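## Task

The left gripper starts out holding a hanger. Put that hanger on the rail so it hangs there from its hook. Any hanger already on the rail must still be on it at the end. The rack is free-standing: do not shift it, and if it leans beyond a small amount the scene stops immediately as a failure. The hanger has to stay on the rail without the robot supporting it. Finish by opening the gripper and pulling the arm away.

## Robot and tools

Robot: two 6-joint arms, left_arm and right_arm, each ending in a parallel two-finger gripper. Bases in the scene frame: left_arm at (+0.049, +0.308, 0) m, quat_wxyz (+0.995, 0, 0, +0.098); right_arm at (+0.019, -0.330, 0) m, quat_wxyz (+0.998, 0, 0, +0.058). Scene frame: origin on the table surface midway between the arms, +x out over the table, +z up, left_arm on the +y side. The arm names do not correspond to image sides.

Gripper axes: the fingers extend along the gripper's +z and close along its y. The reported end_effector_position sits between the finger pads, roughly 1 cm short of the tips. Joint order (limits in rad): waist -2.618..3.054, shoulder 0..3.142, elbow 0..3.142, wrist pitch -1.571..1.571, wrist yaw -1.571..1.571, wrist roll -2.094..2.094. A wrist camera on each hand adds bulk near the gripper.

execute_actions(actions): actions is a list of actions; an empty list only returns state and images. Each action is a table of 1 to 15 rows; one row runs per control step (1/30 s), and if fewer than 15 rows are given the final row repeats to fill the action, which lasts 0.5 s. A row is one flat list for both arms: 14 numbers in [-1, 1], namely dx, dy, dz, rx, ry, rz, opening for left_arm, then the same seven for right_arm. dx..rz are an offset, not a pose: a target measured from that gripper's pose at the start of the action (for a call's first action, the pose in the latest result), expressed in the gripper's own axes. Every row is relative to that same start, not to the row before. Scale: 1.0 = 0.6 m of translation or 180 degrees; rx, ry, rz form a single rotation vector. opening is absolute: +1 fully open (0.094 m), -1 shut. Optionally 12 more numbers in [0, 1] follow: stiffness scales for left_arm's 6 joints then right_arm's 6, in Joint positions order; they persist until replaced. Each step the target is clipped to within 70 mm and 16 degrees of the measured pose, so a far goal needs several actions; after an action the arm continues only as far as its last clipped pose.

move(target, speed, blocking): target is one row as above (14 numbers, optionally plus 12 stiffness), an offset per arm in gripper axes from the pose in the most recent result that shows one. Each gripper travels a straight line toward it, turning the short way; both arms finish together, taking 0.5 to 10 s (cut off at 10 s). speed is the path's top speed in m/s, 0.002 to 0.5, default 0.25; rotation is capped at twice that in rad/s. The opening is sent when the move begins. Paths ignore obstacles and the other arm; faster moves and targets pushed deeper past a contact hit harder. blocking=false returns after 0.5 s while motion continues; then only wait or stop are accepted until a result shows the move ended. The result adds a move: line with the ending (done, off_target, moving, held, fault) and any limits (paced = the sent pose was clipped; held = a check blocked some steps, after which the arm may surge faster than speed), plus each gripper's distance to its target. If only one arm is named, the other finished.

wait(seconds): 0 to 10; lets the simulation run with the last commands held; ends early if a running move ends. stop(): brakes a running move; braking needs space. zoom_image(camera, region): camera is one of cam_head_left, cam_head_right, cam_high, cam_low, cam_left_wrist, cam_right_wrist (all 504x504); region is [x0, y0, x1, y1] in pixels from the top-left, at most 504 by 504. read_manual(section): returns only licence text ("licences"). finished_scene(scene): scene number 1 or 2; ends it irreversibly and reports success.

Results: a state line left_arm: ... | right_arm: ... with each gripper's position (m) and quat_wxyz in the scene frame (less exact at long reach); Hand target lines (where the controller is currently steering); grip_measured on the command scale; Joint positions (last value = finger opening in m); joint torques (offset and noisy); step readings of end_effector_position, with HELD marking steps where an arm's command was held back; pose unreachable lines when the clearance check altered a command; FAULT, MOTOR HOT (from 75 °C) and OVER-TEMPERATURE FAULT lines. Calibration for each camera is given; images may be slightly off it.

Practical points: arms usually settle a centimetre or so low, and repeated zero offsets let them sag further, so re-aim at the wanted pose in the first call of a reply and raise the aim if still low. To keep a hanger, command an opening about 0.03 under grip_measured; less squeezes more lightly. The simulation keeps running while you think, holding the last command. Holding loads heats motors; at 90 °C an arm is stopped for 10 s, and at 100 °C it goes limp and falls. Avoid: tipping or sliding the rack, dislodging other hangers from the rail, dropping the hanger, knocking anything off the table, hard impacts, and letting the arms strike or press each other. Loose items may occasionally be nudged by outside pushes. Before ending, release the hanger so it rests on the rail alone and back the gripper away.

Each tool is called as name(argument=value, ...), one argument or row to a line, values as JSON.

## Session

execute_actions(
  actions=[],
)

Scene clock: 0.00 s.
left_arm: end_effector_position=(+0.3270, -0.0713, +0.3892) grip_measured=-0.847 end_effector_quat_wxyz=(+0.527, +0.198, +0.814, -0.143) | right_arm: end_effector_position=(+0.4011, -0.2789, +0.4067) grip_measured=+1.000 end_effector_quat_wxyz=(+0.702, -0.049, +0.708, +0.050)
Joint positions: left_arm=[-1.347  1.657  1.882 -0.73  -0.584 -0.322  0.007] | right_arm=[ 0.007  1.064  1.061 -0.006 -0.016  0.002  0.094]
Joint velocities: left_arm=[-0.022 -0.002 -0.012 -0.022 -0.081  0.081  0.   ] | right_arm=[-0.022  0.007 -0.007  0.007  0.037  0.037  0.   ]
Joint torques (N m, as the arm reports them, + toward a larger angle): no reading
Hand target (left_arm): +0.326, -0.068, +0.403; +0.538, +0.188, +0.807, -0.153
Hand target (right_arm): +0.398, -0.279, +0.414; +0.709, -0.048, +0.702, +0.051
Joint stiffness scale: left_arm=[1. 1. 1. 1. 1. 1.] | right_arm=[1. 1. 1. 1. 1. 1.]

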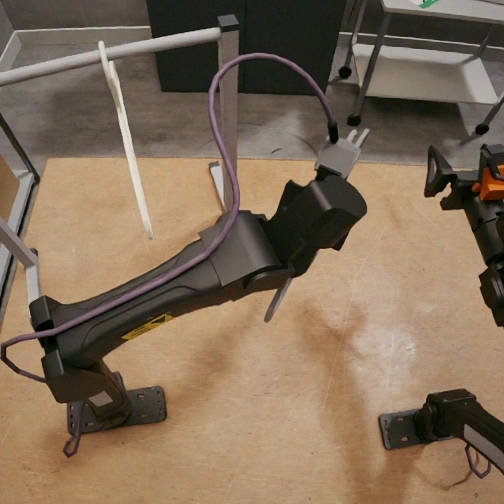

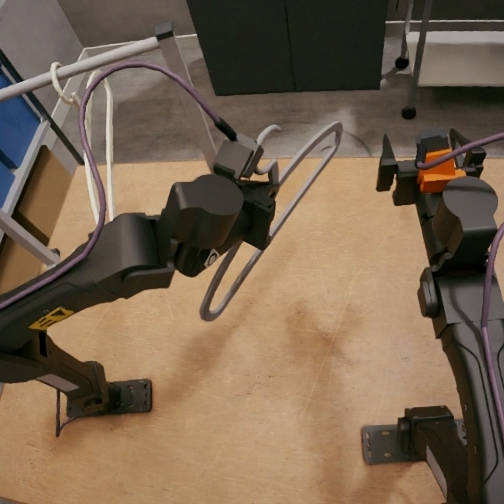

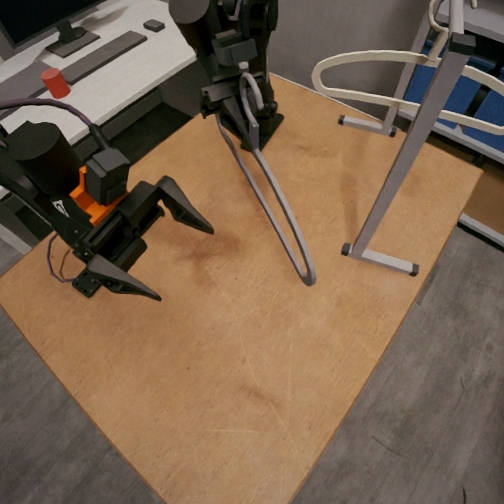

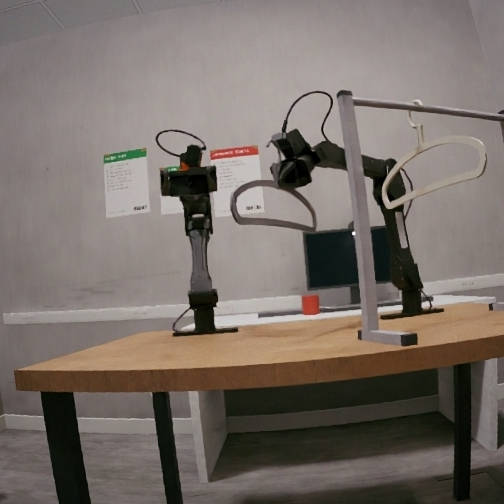

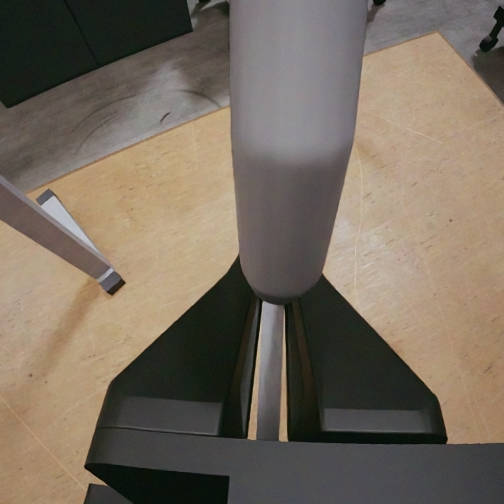

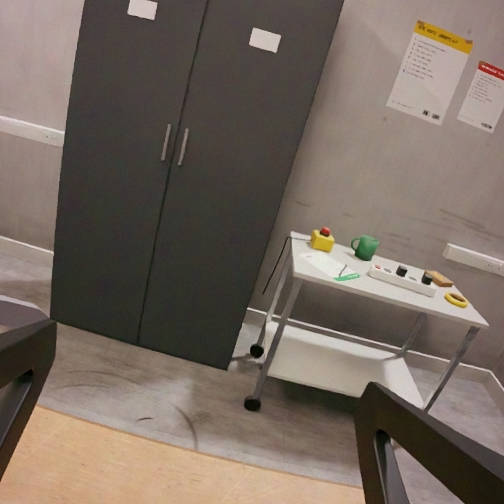

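move(
  target=[-0.15,0,-0.067,-0.16,-0.004,-0.07,-1,0,0,0,0,0,0,1],
)

Scene clock: 38.10 s.
left_arm: end_effector_position=(+0.3306, -0.0715, +0.4707) grip_measured=-0.871 end_effector_quat_wxyz=(+0.625, +0.031, +0.779, -0.048) | right_arm: end_effector_position=(+0.4011, -0.2789, +0.4067) grip_measured=+1.000 end_effector_quat_wxyz=(+0.702, -0.049, +0.708, +0.050)
Joint positions: left_arm=[-1.476  2.147  2.841 -1.199 -1.111 -0.497  0.006] | right_arm=[ 0.007  1.064  1.061 -0.006 -0.016  0.002  0.094]
Joint velocities: left_arm=[ 0.007  0.007 -0.017  0.037  0.007  0.051  0.001] | right_arm=[ 0.002 -0.002  0.002 -0.022  0.051  0.022  0.   ]
Joint torques (N m, as the arm reports them, + toward a larger angle): left_arm=[-0.7  -9.58  8.54  1.59 -0.6   0.09] | right_arm=[-0.05 -2.63  8.32  1.97 -0.02 -0.02]
Hand target (left_arm): +0.327, -0.068, +0.485; +0.637, +0.013, +0.768, -0.061
Hand target (right_arm): +0.401, -0.279, +0.407; +0.702, -0.049, +0.708, +0.050
Off the commanded pose (left_arm): 0.017 m, 15 deg.
Off the commanded pose (right_arm): 0.000 m, 0 deg.
Joint stiffness scale: left_arm=[1. 1. 1. 1. 1. 1.] | right_arm=[1. 1. 1. 1. 1. 1.]
elbow stopped short (left arm): the move would have taken joint 3 (elbow) straighter than the controller allows; a more bent joint 3 avoids this.
move: off_target (left_arm)
camera_calibration (this result's frames):
cam_left_wrist: T_world_to_cam=[[-0.0496946, -0.99835, 0.0287843, -0.0651401], [-0.847075, 0.0268608, -0.530794, 0.535513], [0.529145, -0.0507601, -0.847012, 0.341648], [0, 0, 0, 1]] pos_world=[0.269601, -0.0620748, 0.575502]

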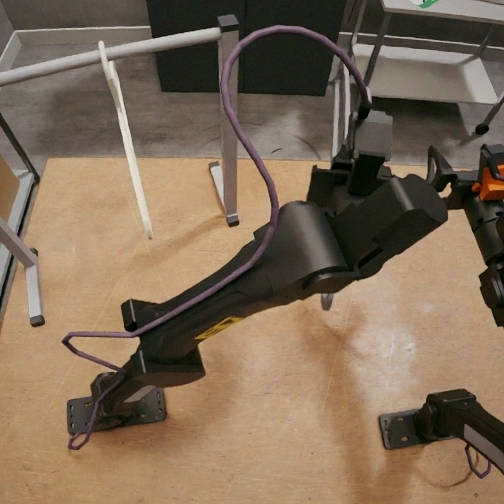

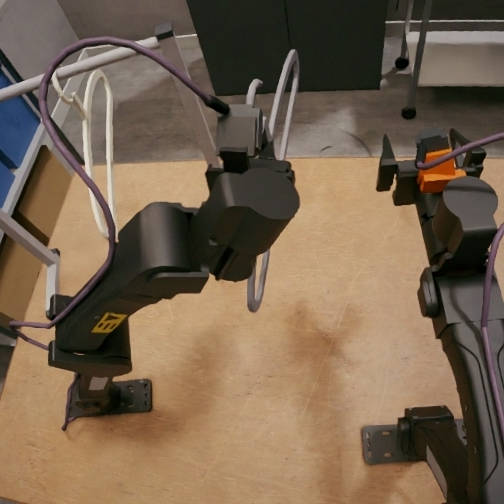

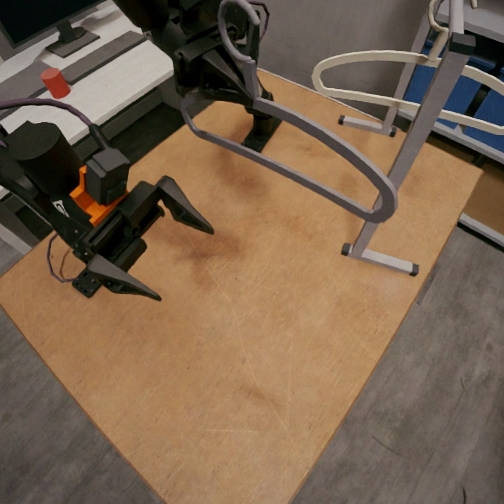

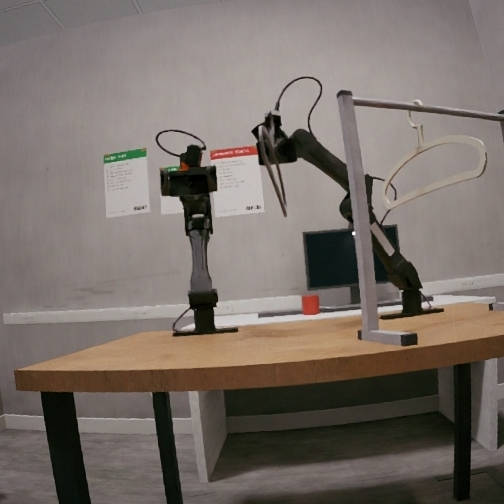

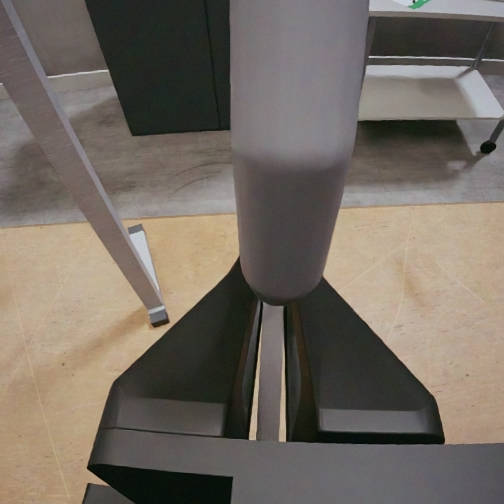

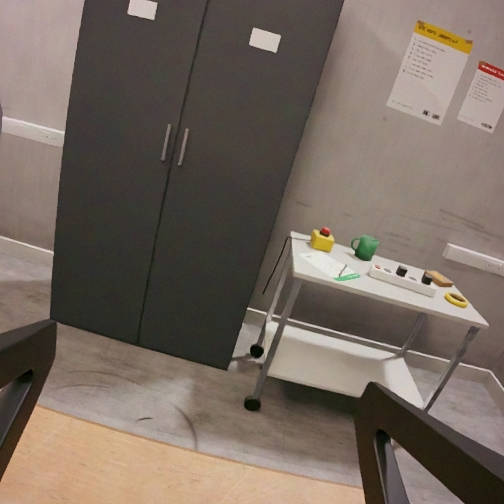

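move(
  target=[0.25,0,-0.09,0,0,0,-1,0,0,0,0,0,0,1],
)

move(
  target=[0,0.4,0,0,0,0,-1,0,0,0,0,0,0,1],
)

Scene clock: 49.03 s.
left_arm: end_effector_position=(+0.2446, -0.0750, +0.3178) grip_measured=-0.871 end_effector_quat_wxyz=(+0.608, +0.048, +0.792, -0.039) | right_arm: end_effector_position=(+0.4011, -0.2789, +0.4067) grip_measured=+1.000 end_effector_quat_wxyz=(+0.702, -0.049, +0.708, +0.050)
Joint positions: left_arm=[-1.701  1.775  1.71  -0.89  -1.249 -0.933  0.006] | right_arm=[ 0.007  1.064  1.061 -0.006 -0.016  0.002  0.094]
Joint velocities: left_arm=[-0.002 -0.027 -0.012  0.007 -0.022  0.11  -0.   ] | right_arm=[-0.012 -0.012  0.022 -0.007 -0.022  0.007  0.   ]
Joint torques (N m, as the arm reports them, + toward a larger angle): left_arm=[  0.06 -11.5    7.14   1.1   -0.97   0.07] | right_arm=[-0.04 -2.73  8.35  1.98 -0.01 -0.01]
Hand target (left_arm): +0.246, -0.066, +0.336; +0.622, +0.029, +0.781, -0.048
Hand target (right_arm): +0.401, -0.279, +0.407; +0.702, -0.049, +0.708, +0.050
Off the commanded pose (left_arm): 0.020 m, 3 deg.
Off the commanded pose (right_arm): 0.000 m, 0 deg.
Joint stiffness scale: left_arm=[1. 1. 1. 1. 1. 1.] | right_arm=[1. 1. 1. 1. 1. 1.]
move: off_target (left_arm)
camera_calibration (this result's frames):
cam_left_wrist: T_world_to_cam=[[-0.0641706, -0.997911, -0.00752087, -0.0534243], [-0.867044, 0.0594834, -0.494667, 0.377468], [0.494081, -0.0252222, -0.86905, 0.274965], [0, 0, 0, 1]] pos_world=[0.187998, -0.0688305, 0.425278]

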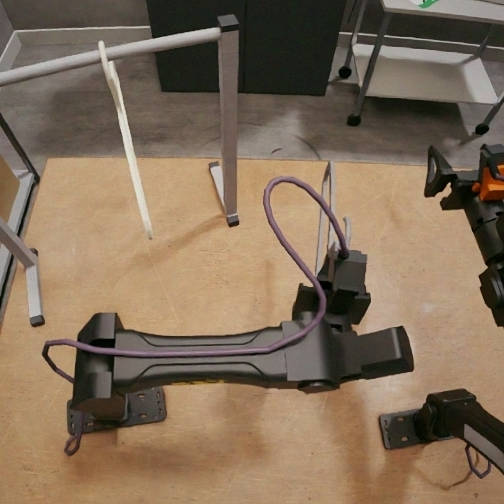

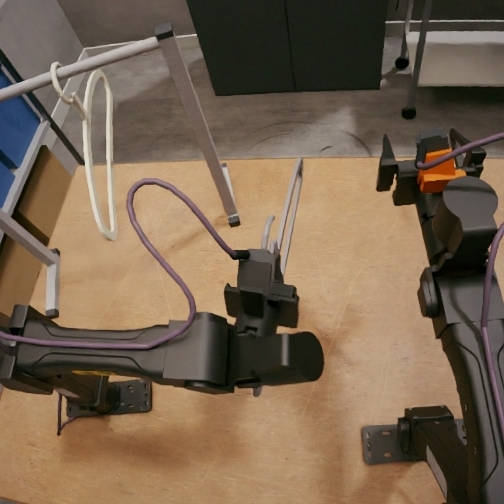

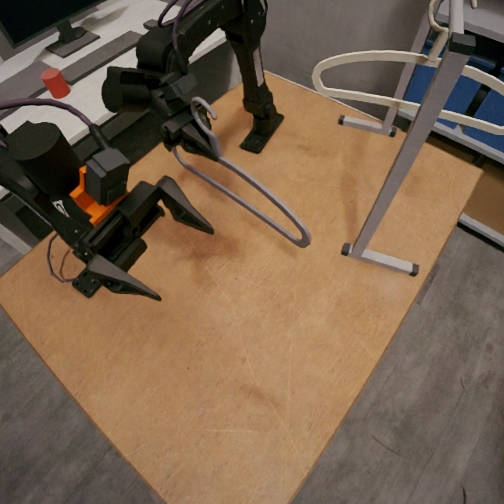

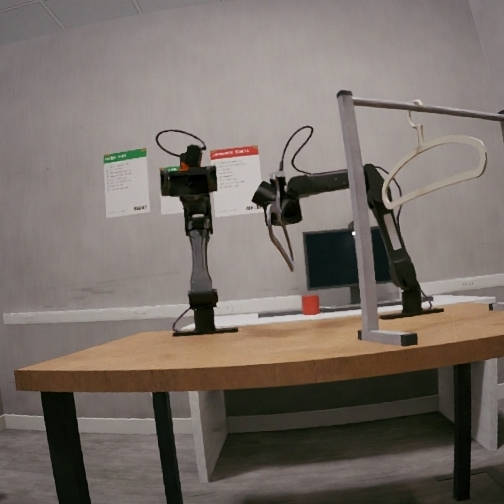

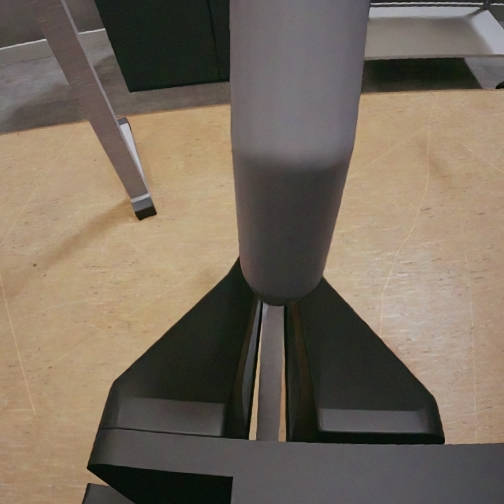

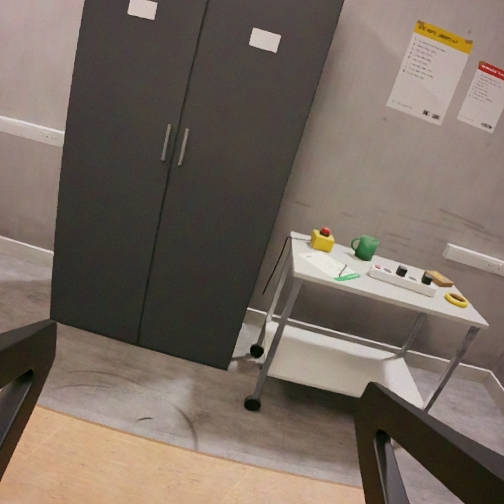

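Scene clock: 50.70 s.
left_arm: end_effector_position=(+0.2724, +0.1592, +0.3146) grip_measured=-0.871 end_effector_quat_wxyz=(+0.600, +0.062, +0.797, -0.029) | right_arm: end_effector_position=(+0.4011, -0.2789, +0.4067) grip_measured=+1.000 end_effector_quat_wxyz=(+0.702, -0.049, +0.708, +0.050)
Joint positions: left_arm=[-1.373  0.823  0.937 -0.64  -0.985 -0.421  0.006] | right_arm=[ 0.007  1.064  1.061 -0.006 -0.016  0.002  0.094]
Joint velocities: left_arm=[-0.002 -0.022 -0.027 -0.066 -0.007  0.037 -0.   ] | right_arm=[-0.027  0.002 -0.007 -0.022 -0.022  0.022  0.   ]
Joint torques (N m, as the arm reports them, + toward a larger angle): left_arm=[ 0.81 -2.05  7.5   1.66 -0.39  0.08] | right_arm=[-0.01 -2.68  8.36  1.97 -0.01 -0.02]
Hand target (left_arm): +0.274, +0.164, +0.323; +0.610, +0.048, +0.790, -0.037
Hand target (right_arm): +0.401, -0.279, +0.407; +0.702, -0.049, +0.708, +0.050
Off the commanded pose (left_arm): 0.005 m, 2 deg.
Off the commanded pose (right_arm): 0.000 m, 0 deg.
Joint stiffness scale: left_arm=[1. 1. 1. 1. 1. 1.] | right_arm=[1. 1. 1. 1. 1. 1.]
move: done
camera_calibration (this result's frames):
cam_left_wrist: T_world_to_cam=[[-0.0761675, -0.996248, -0.0410823, 0.19566], [-0.874351, 0.0865393, -0.477516, 0.378409], [0.479279, -0.00045084, -0.877662, 0.267151], [0, 0, 0, 1]] pos_world=[0.217725, 0.162299, 0.423203]

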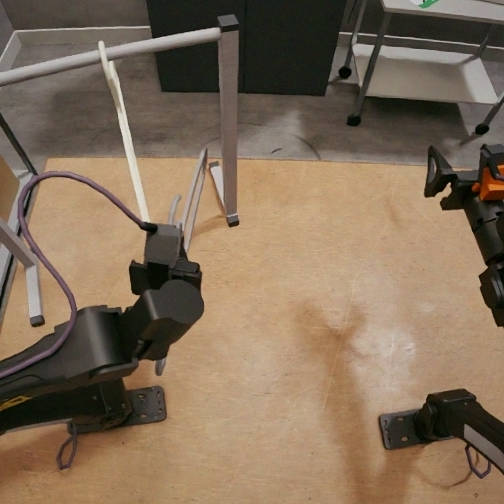

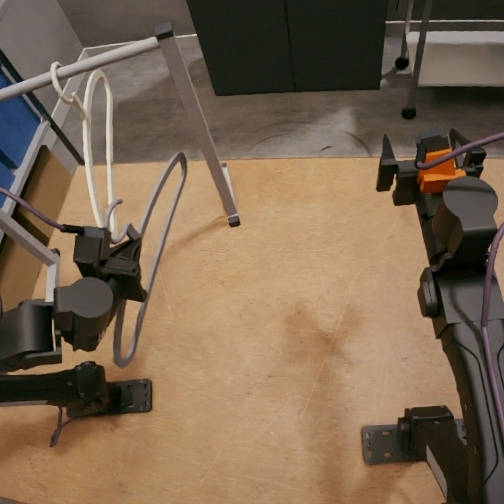

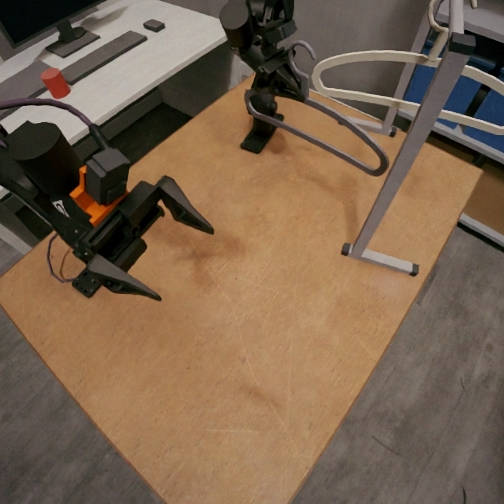

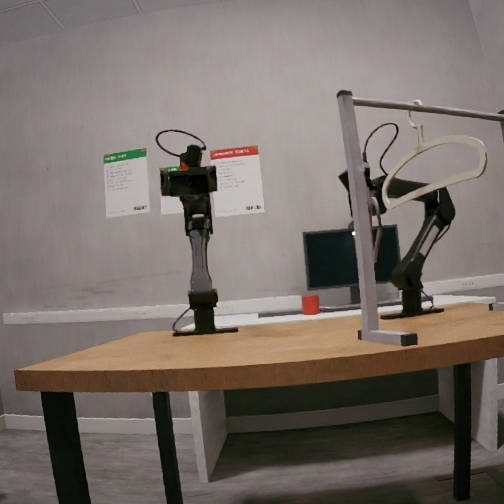

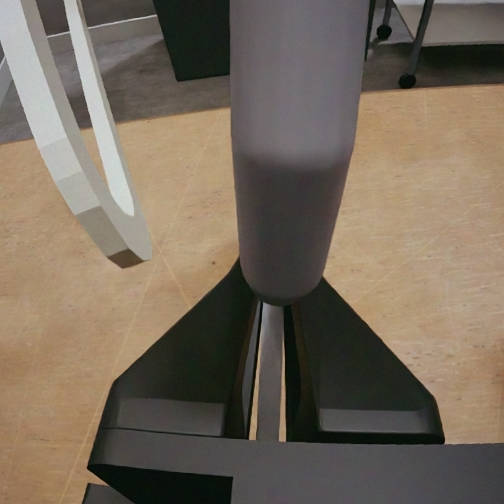

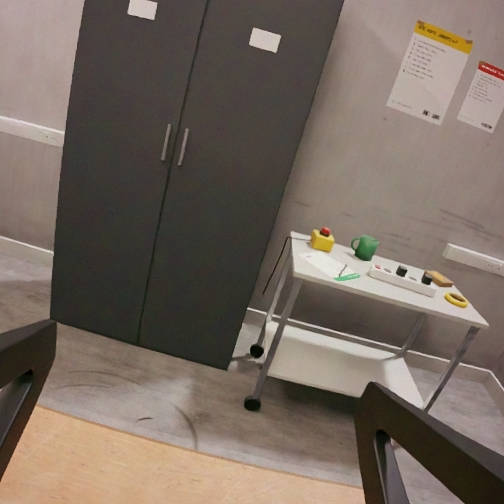

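move(
  target=[-0.21,-0.02,0.385,0,0,0,-1,0,0,0,0,0,0,1],
  speed=0.15,
)

Scene clock: 57.87 s.
left_arm: end_effector_position=(+0.5221, +0.1132, +0.3480) grip_measured=-0.871 end_effector_quat_wxyz=(+0.584, +0.061, +0.809, -0.011) | right_arm: end_effector_position=(+0.4011, -0.2789, +0.4067) grip_measured=+1.000 end_effector_quat_wxyz=(+0.702, -0.049, +0.708, +0.050)
Joint positions: left_arm=[-0.729  1.646  1.594 -0.302 -0.414 -0.092  0.006] | right_arm=[ 0.007  1.064  1.061 -0.006 -0.016  0.002  0.094]
Joint velocities: left_arm=[ 0.012  0.007 -0.017  0.051 -0.022 -0.022 -0.   ] | right_arm=[ 0.007 -0.007 -0.027 -0.051 -0.051 -0.007  0.   ]
Joint torques (N m, as the arm reports them, + toward a larger angle): left_arm=[ 0.26 -8.1  12.03  1.85  0.17  0.19] | right_arm=[-0.05 -2.66  8.33  1.96 -0.01 -0.03]
Hand target (left_arm): +0.523, +0.110, +0.371; +0.604, +0.065, +0.794, -0.025
Hand target (right_arm): +0.401, -0.279, +0.407; +0.702, -0.049, +0.708, +0.050
Off the commanded pose (left_arm): 0.023 m, 3 deg.
Off the commanded pose (right_arm): 0.000 m, 0 deg.
Joint stiffness scale: left_arm=[1. 1. 1. 1. 1. 1.] | right_arm=[1. 1. 1. 1. 1. 1.]
move: off_target (left_arm)
camera_calibration (this result's frames):
cam_left_wrist: T_world_to_cam=[[-0.0538844, -0.996312, -0.0667776, 0.167499], [-0.894063, 0.0779198, -0.441111, 0.615177], [0.444688, 0.0359343, -0.894964, 0.196691], [0, 0, 0, 1]] pos_world=[0.471567, 0.111879, 0.458578]

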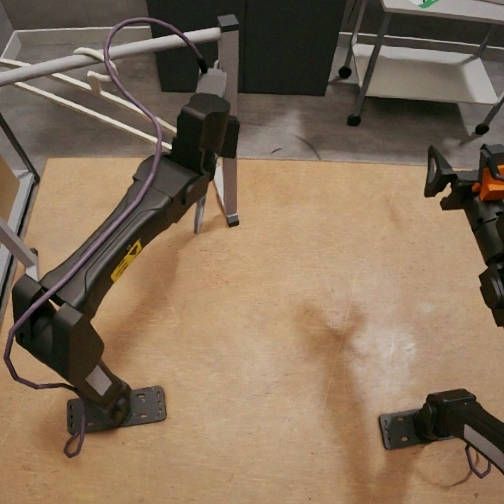

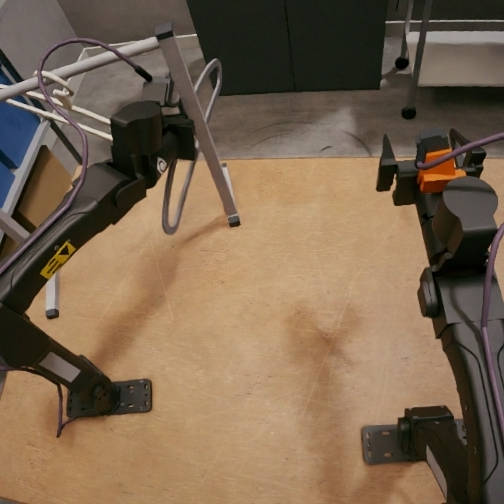

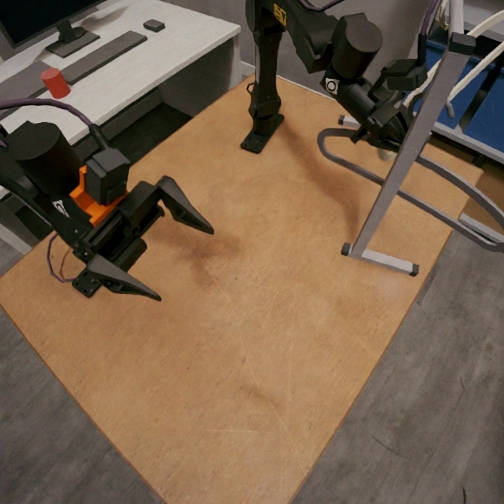

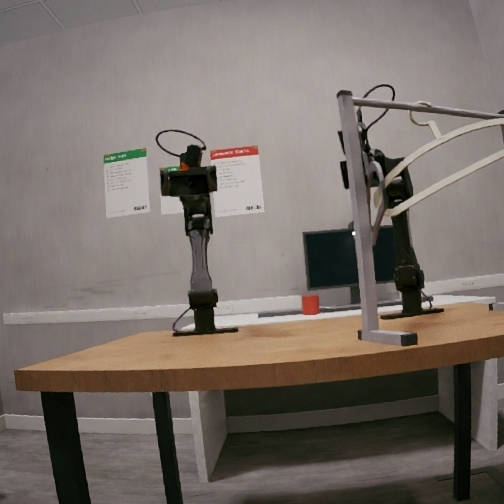

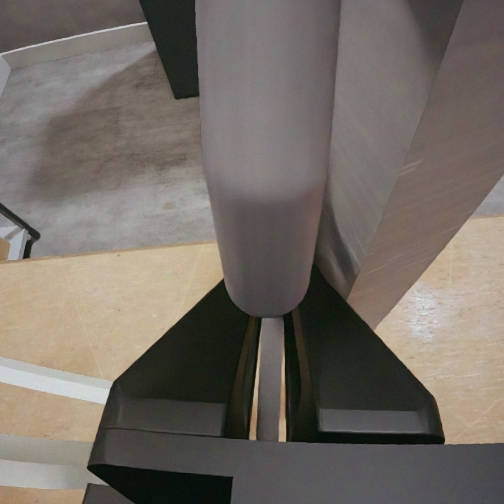

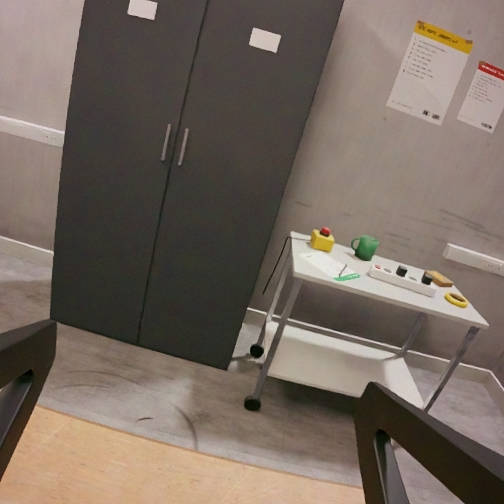

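move(
  target=[-0.03,0.07,-0.015,0,0,0,-1,0,0,0,0,0,0,1],
  speed=0.05,
)

zoom_image(
  camera="cam_low",
  region=[300,60,504,260],
)

zoom_image(
  camera="cam_high",
  region=[304,0,504,200],
)

Scene clock: 70.13 s.
left_arm: end_effector_position=(+0.5267, +0.1484, +0.3374) grip_measured=-0.871 end_effector_quat_wxyz=(+0.555, +0.069, +0.829, -0.002) | right_arm: end_effector_position=(+0.4011, -0.2789, +0.4067) grip_measured=+1.000 end_effector_quat_wxyz=(+0.702, -0.049, +0.708, +0.050)
Joint positions: left_arm=[-0.632  1.627  1.595 -0.384 -0.321 -0.06   0.006] | right_arm=[ 0.007  1.064  1.061 -0.006 -0.016  0.002  0.094]
Joint velocities: left_arm=[-0.007  0.007 -0.002  0.022  0.007  0.007  0.   ] | right_arm=[-0.002 -0.012 -0.002  0.022 -0.11  -0.007  0.   ]
Joint torques (N m, as the arm reports them, + toward a larger angle): left_arm=[  0.72 -10.61  11.06   1.82  -0.06   0.08] | right_arm=[-0.06 -2.72  8.38  1.97  0.   -0.02]
Hand target (left_arm): +0.523, +0.154, +0.370; +0.585, +0.061, +0.809, -0.010
Hand target (right_arm): +0.401, -0.279, +0.407; +0.702, -0.049, +0.708, +0.050
Off the commanded pose (left_arm): 0.033 m, 4 deg.
Off the commanded pose (right_arm): 0.000 m, 0 deg.
Joint stiffness scale: left_arm=[1. 1. 1. 1. 1. 1.] | right_arm=[1. 1. 1. 1. 1. 1.]
move: off_target (left_arm)
camera_calibration (this result's frames):
cam_left_wrist: T_world_to_cam=[[-0.059908, -0.9941, -0.0904278, 0.212953], [-0.921911, 0.0898368, -0.376841, 0.60314], [0.382741, 0.0607907, -0.921854, 0.221943], [0, 0, 0, 1]] pos_world=[0.483853, 0.14402, 0.451143]

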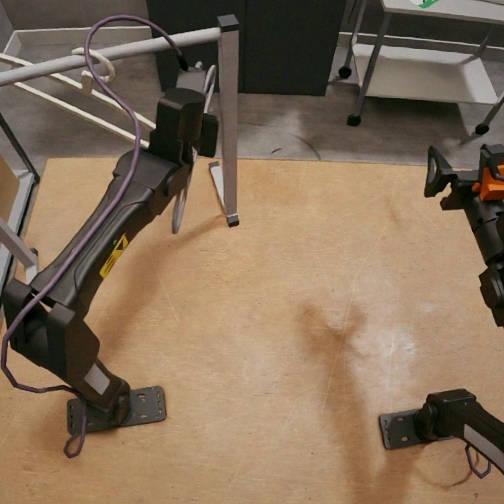

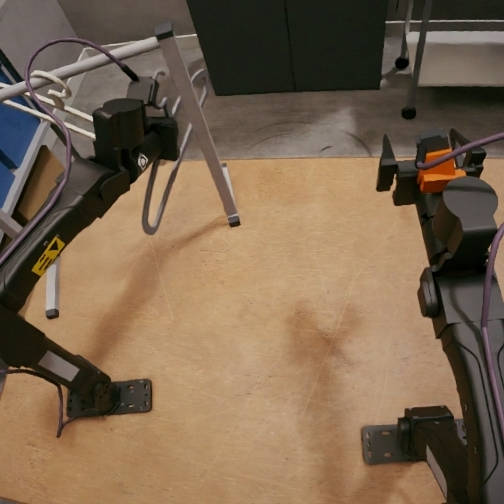

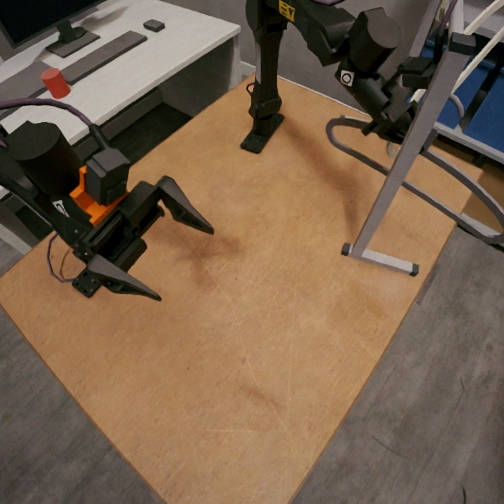

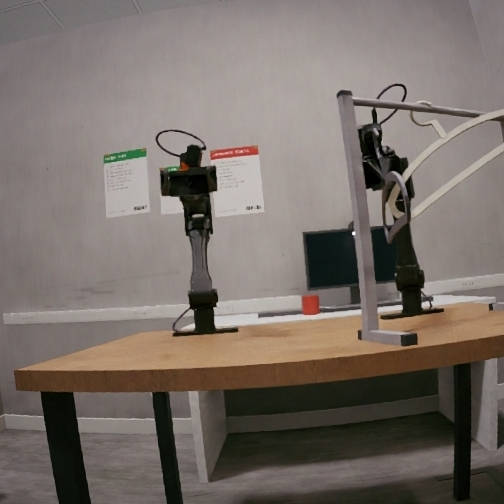

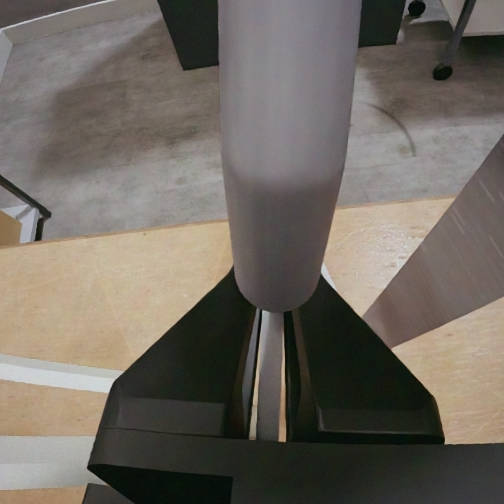

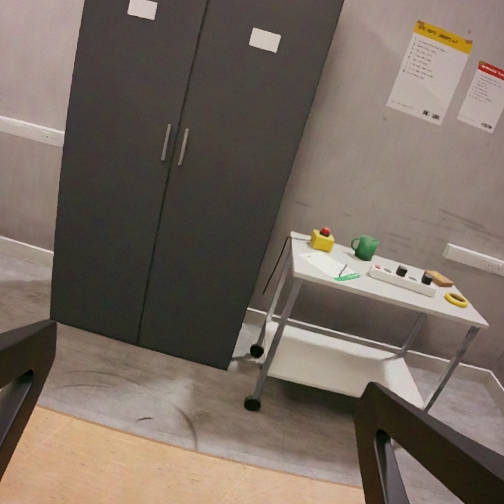

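Region (300, 60, 504, 260) of cam_low's 504x504 image, scaled by 2.471, with more detail than that image has; it fills the top 494 rows of this view, and the rest is white.

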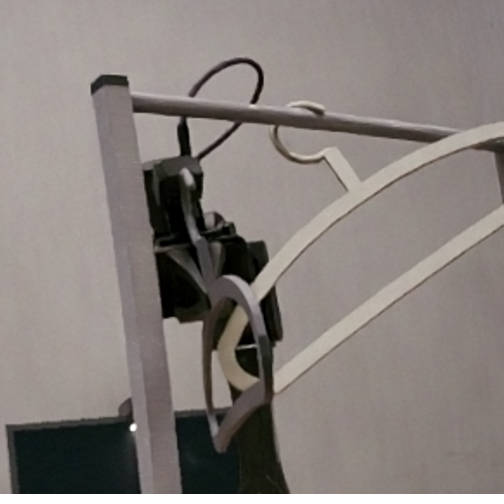

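Region (304, 0, 504, 200) of cam_high's 504x504 image, scaled by 2.520, with more detail than that image has.

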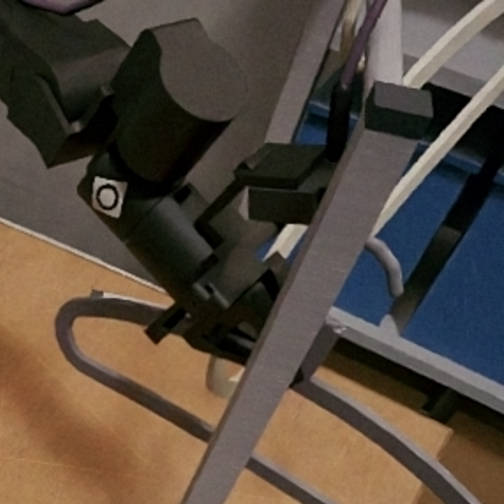

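move(
  target=[0.03,0,-0.14,0,0,0,-1,0,0,0,0,0,0,1],
  speed=0.08,
)

move(
  target=[-0.18,0,-0.075,0,0,0,-1,0,0,0,0,0,0,1],
  speed=0.08,
)

zoom_image(
  camera="cam_high",
  region=[254,0,504,200],
)

Scene clock: 82.27 s.
left_arm: end_effector_position=(+0.4482, +0.1554, +0.3409) grip_measured=-0.871 end_effector_quat_wxyz=(+0.539, +0.078, +0.839, +0.002) | right_arm: end_effector_position=(+0.4011, -0.2789, +0.4067) grip_measured=+1.000 end_effector_quat_wxyz=(+0.702, -0.049, +0.708, +0.050)
Joint positions: left_arm=[-0.725  1.381  1.42  -0.51  -0.395 -0.098  0.006] | right_arm=[ 0.007  1.064  1.061 -0.006 -0.016  0.002  0.094]
Joint velocities: left_arm=[-0.017 -0.017 -0.007 -0.066 -0.037  0.022 -0.   ] | right_arm=[ 0.002  0.002  0.017 -0.022 -0.051  0.037  0.   ]
Joint torques (N m, as the arm reports them, + toward a larger angle): left_arm=[-0.67 -7.79  7.88  1.75 -0.33 -0.09] | right_arm=[ 0.02 -2.7   8.34  1.98 -0.01 -0.04]
Hand target (left_arm): +0.443, +0.157, +0.354; +0.554, +0.068, +0.829, -0.004
Hand target (right_arm): +0.401, -0.279, +0.407; +0.702, -0.049, +0.708, +0.050
Off the commanded pose (left_arm): 0.013 m, 2 deg.
Off the commanded pose (right_arm): 0.000 m, 0 deg.
Joint stiffness scale: left_arm=[1. 1. 1. 1. 1. 1.] | right_arm=[1. 1. 1. 1. 1. 1.]
move: off_target (left_arm)
camera_calibration (this result's frames):
cam_left_wrist: T_world_to_cam=[[-0.0735396, -0.991507, -0.107266, 0.226944], [-0.934051, 0.106168, -0.340993, 0.522129], [0.349485, 0.0751153, -0.933926, 0.271542], [0, 0, 0, 1]] pos_world=[0.409485, 0.149186, 0.455986]

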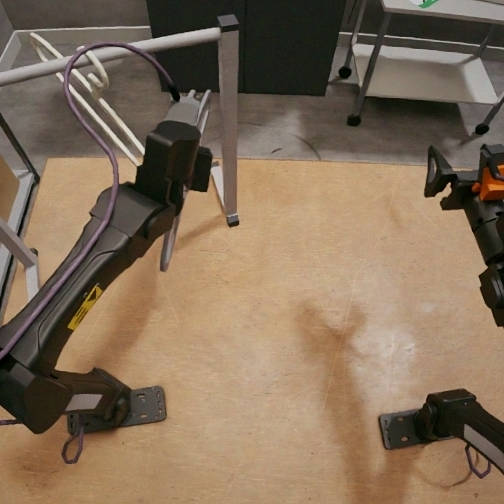

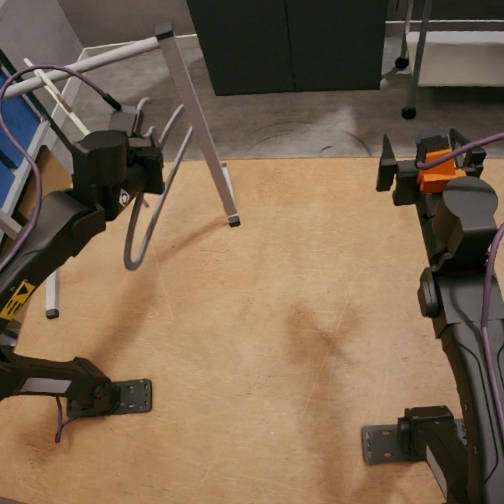

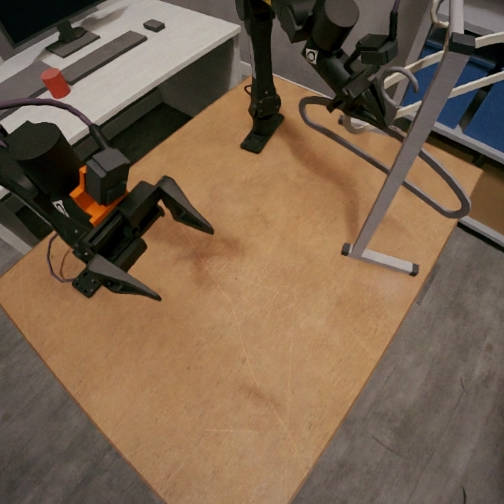

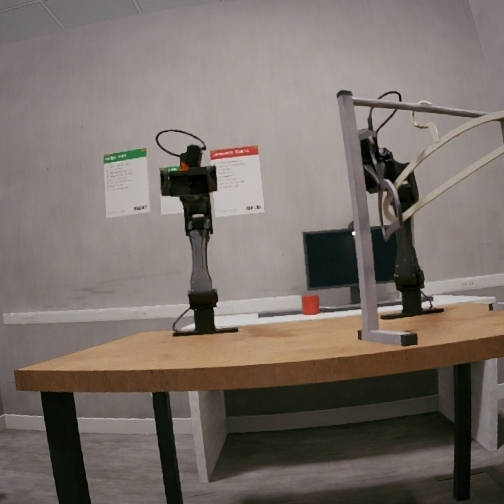

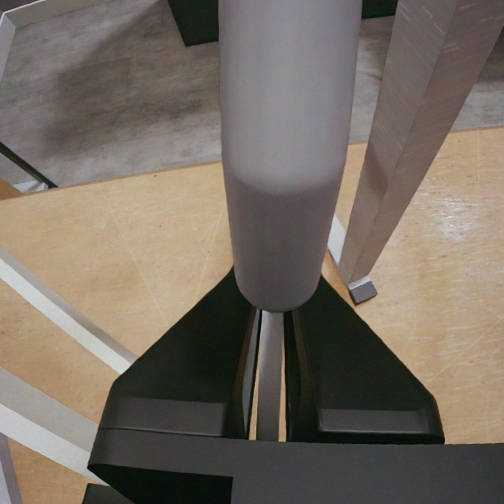

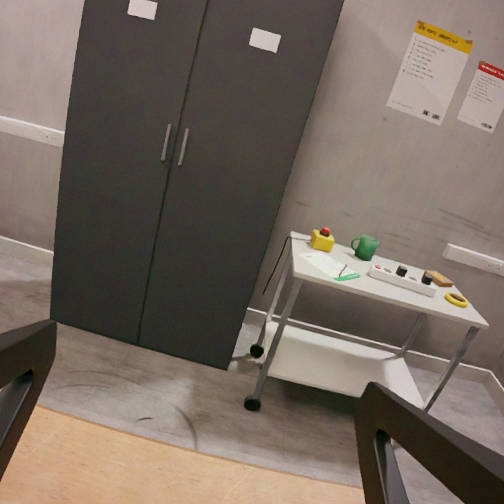

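Scene clock: 84.37 s.
left_arm: end_effector_position=(+0.4533, +0.1441, +0.4386) grip_measured=-0.871 end_effector_quat_wxyz=(+0.519, +0.089, +0.850, +0.008) | right_arm: end_effector_position=(+0.4011, -0.2789, +0.4067) grip_measured=+1.000 end_effector_quat_wxyz=(+0.702, -0.049, +0.708, +0.050)
Joint positions: left_arm=[-0.745  1.671  2.198 -1.053 -0.403 -0.105  0.006] | right_arm=[ 0.007  1.064  1.061 -0.006 -0.016  0.002  0.094]
Joint velocities: left_arm=[-0.002 -0.002 -0.007 -0.022 -0.022 -0.022  0.   ] | right_arm=[-0.022 -0.012 -0.002 -0.007 -0.007 -0.051  0.   ]
Joint torques (N m, as the arm reports them, + toward a larger angle): left_arm=[-0.66 -6.68  9.97  1.73 -0.35 -0.08] | right_arm=[ 0.02 -2.69  8.3   1.98 -0.01 -0.03]
Hand target (left_arm): +0.451, +0.144, +0.456; +0.539, +0.078, +0.839, +0.001
Hand target (right_arm): +0.401, -0.279, +0.407; +0.702, -0.049, +0.708, +0.050
Off the commanded pose (left_arm): 0.019 m, 3 deg.
Off the commanded pose (right_arm): 0.000 m, 0 deg.
Joint stiffness scale: left_arm=[1. 1. 1. 1. 1. 1.] | right_arm=[1. 1. 1. 1. 1. 1.]
move: off_target (left_arm)
camera_calibration (this result's frames):
cam_left_wrist: T_world_to_cam=[[-0.0883541, -0.9878, -0.128236, 0.241938], [-0.947743, 0.122987, -0.294375, 0.544705], [0.306555, 0.0955259, -0.947047, 0.384129], [0, 0, 0, 1]] pos_world=[0.41986, 0.135301, 0.555161]

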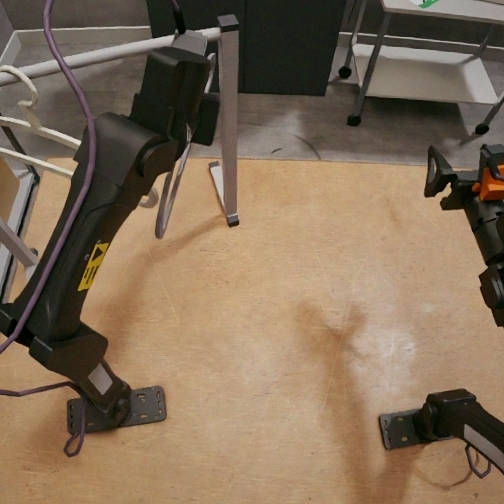

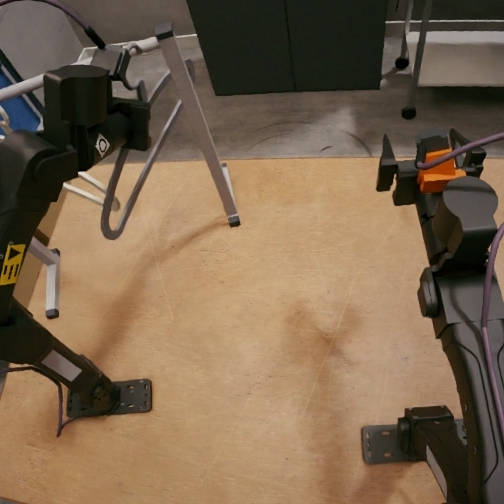

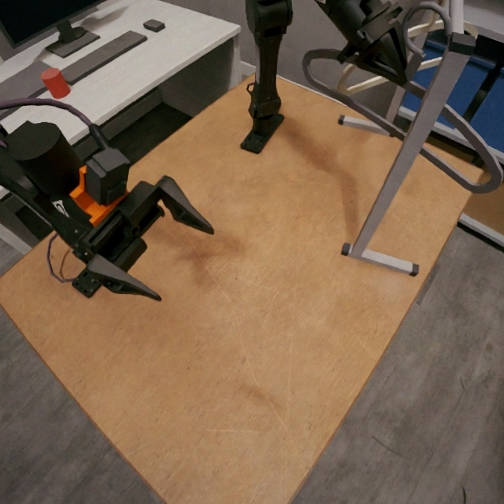

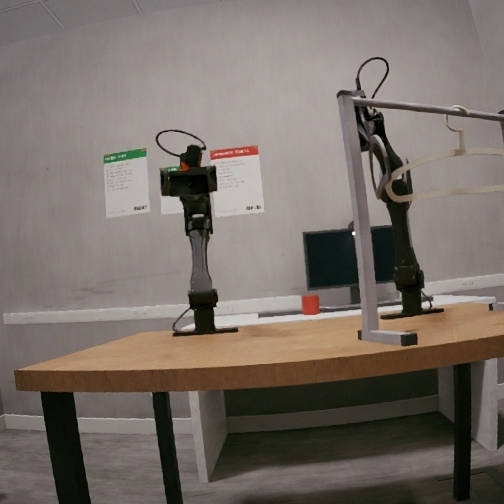

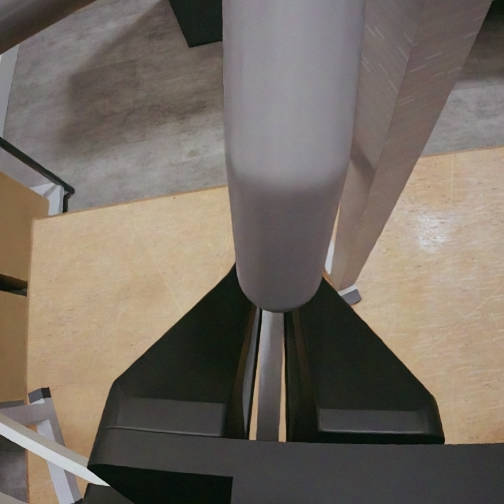

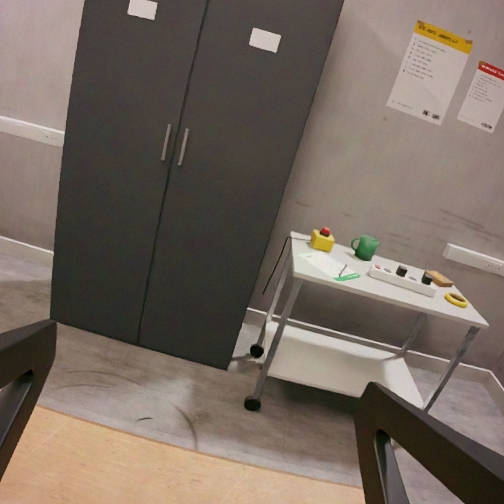

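Region (254, 0, 504, 200) of cam_high's 504x504 image, scaled by 2.016, with more detail than that image has; it fills the top 403 rows of this view, and the rest is white.

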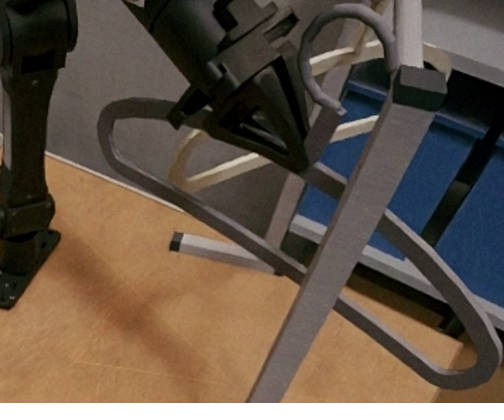

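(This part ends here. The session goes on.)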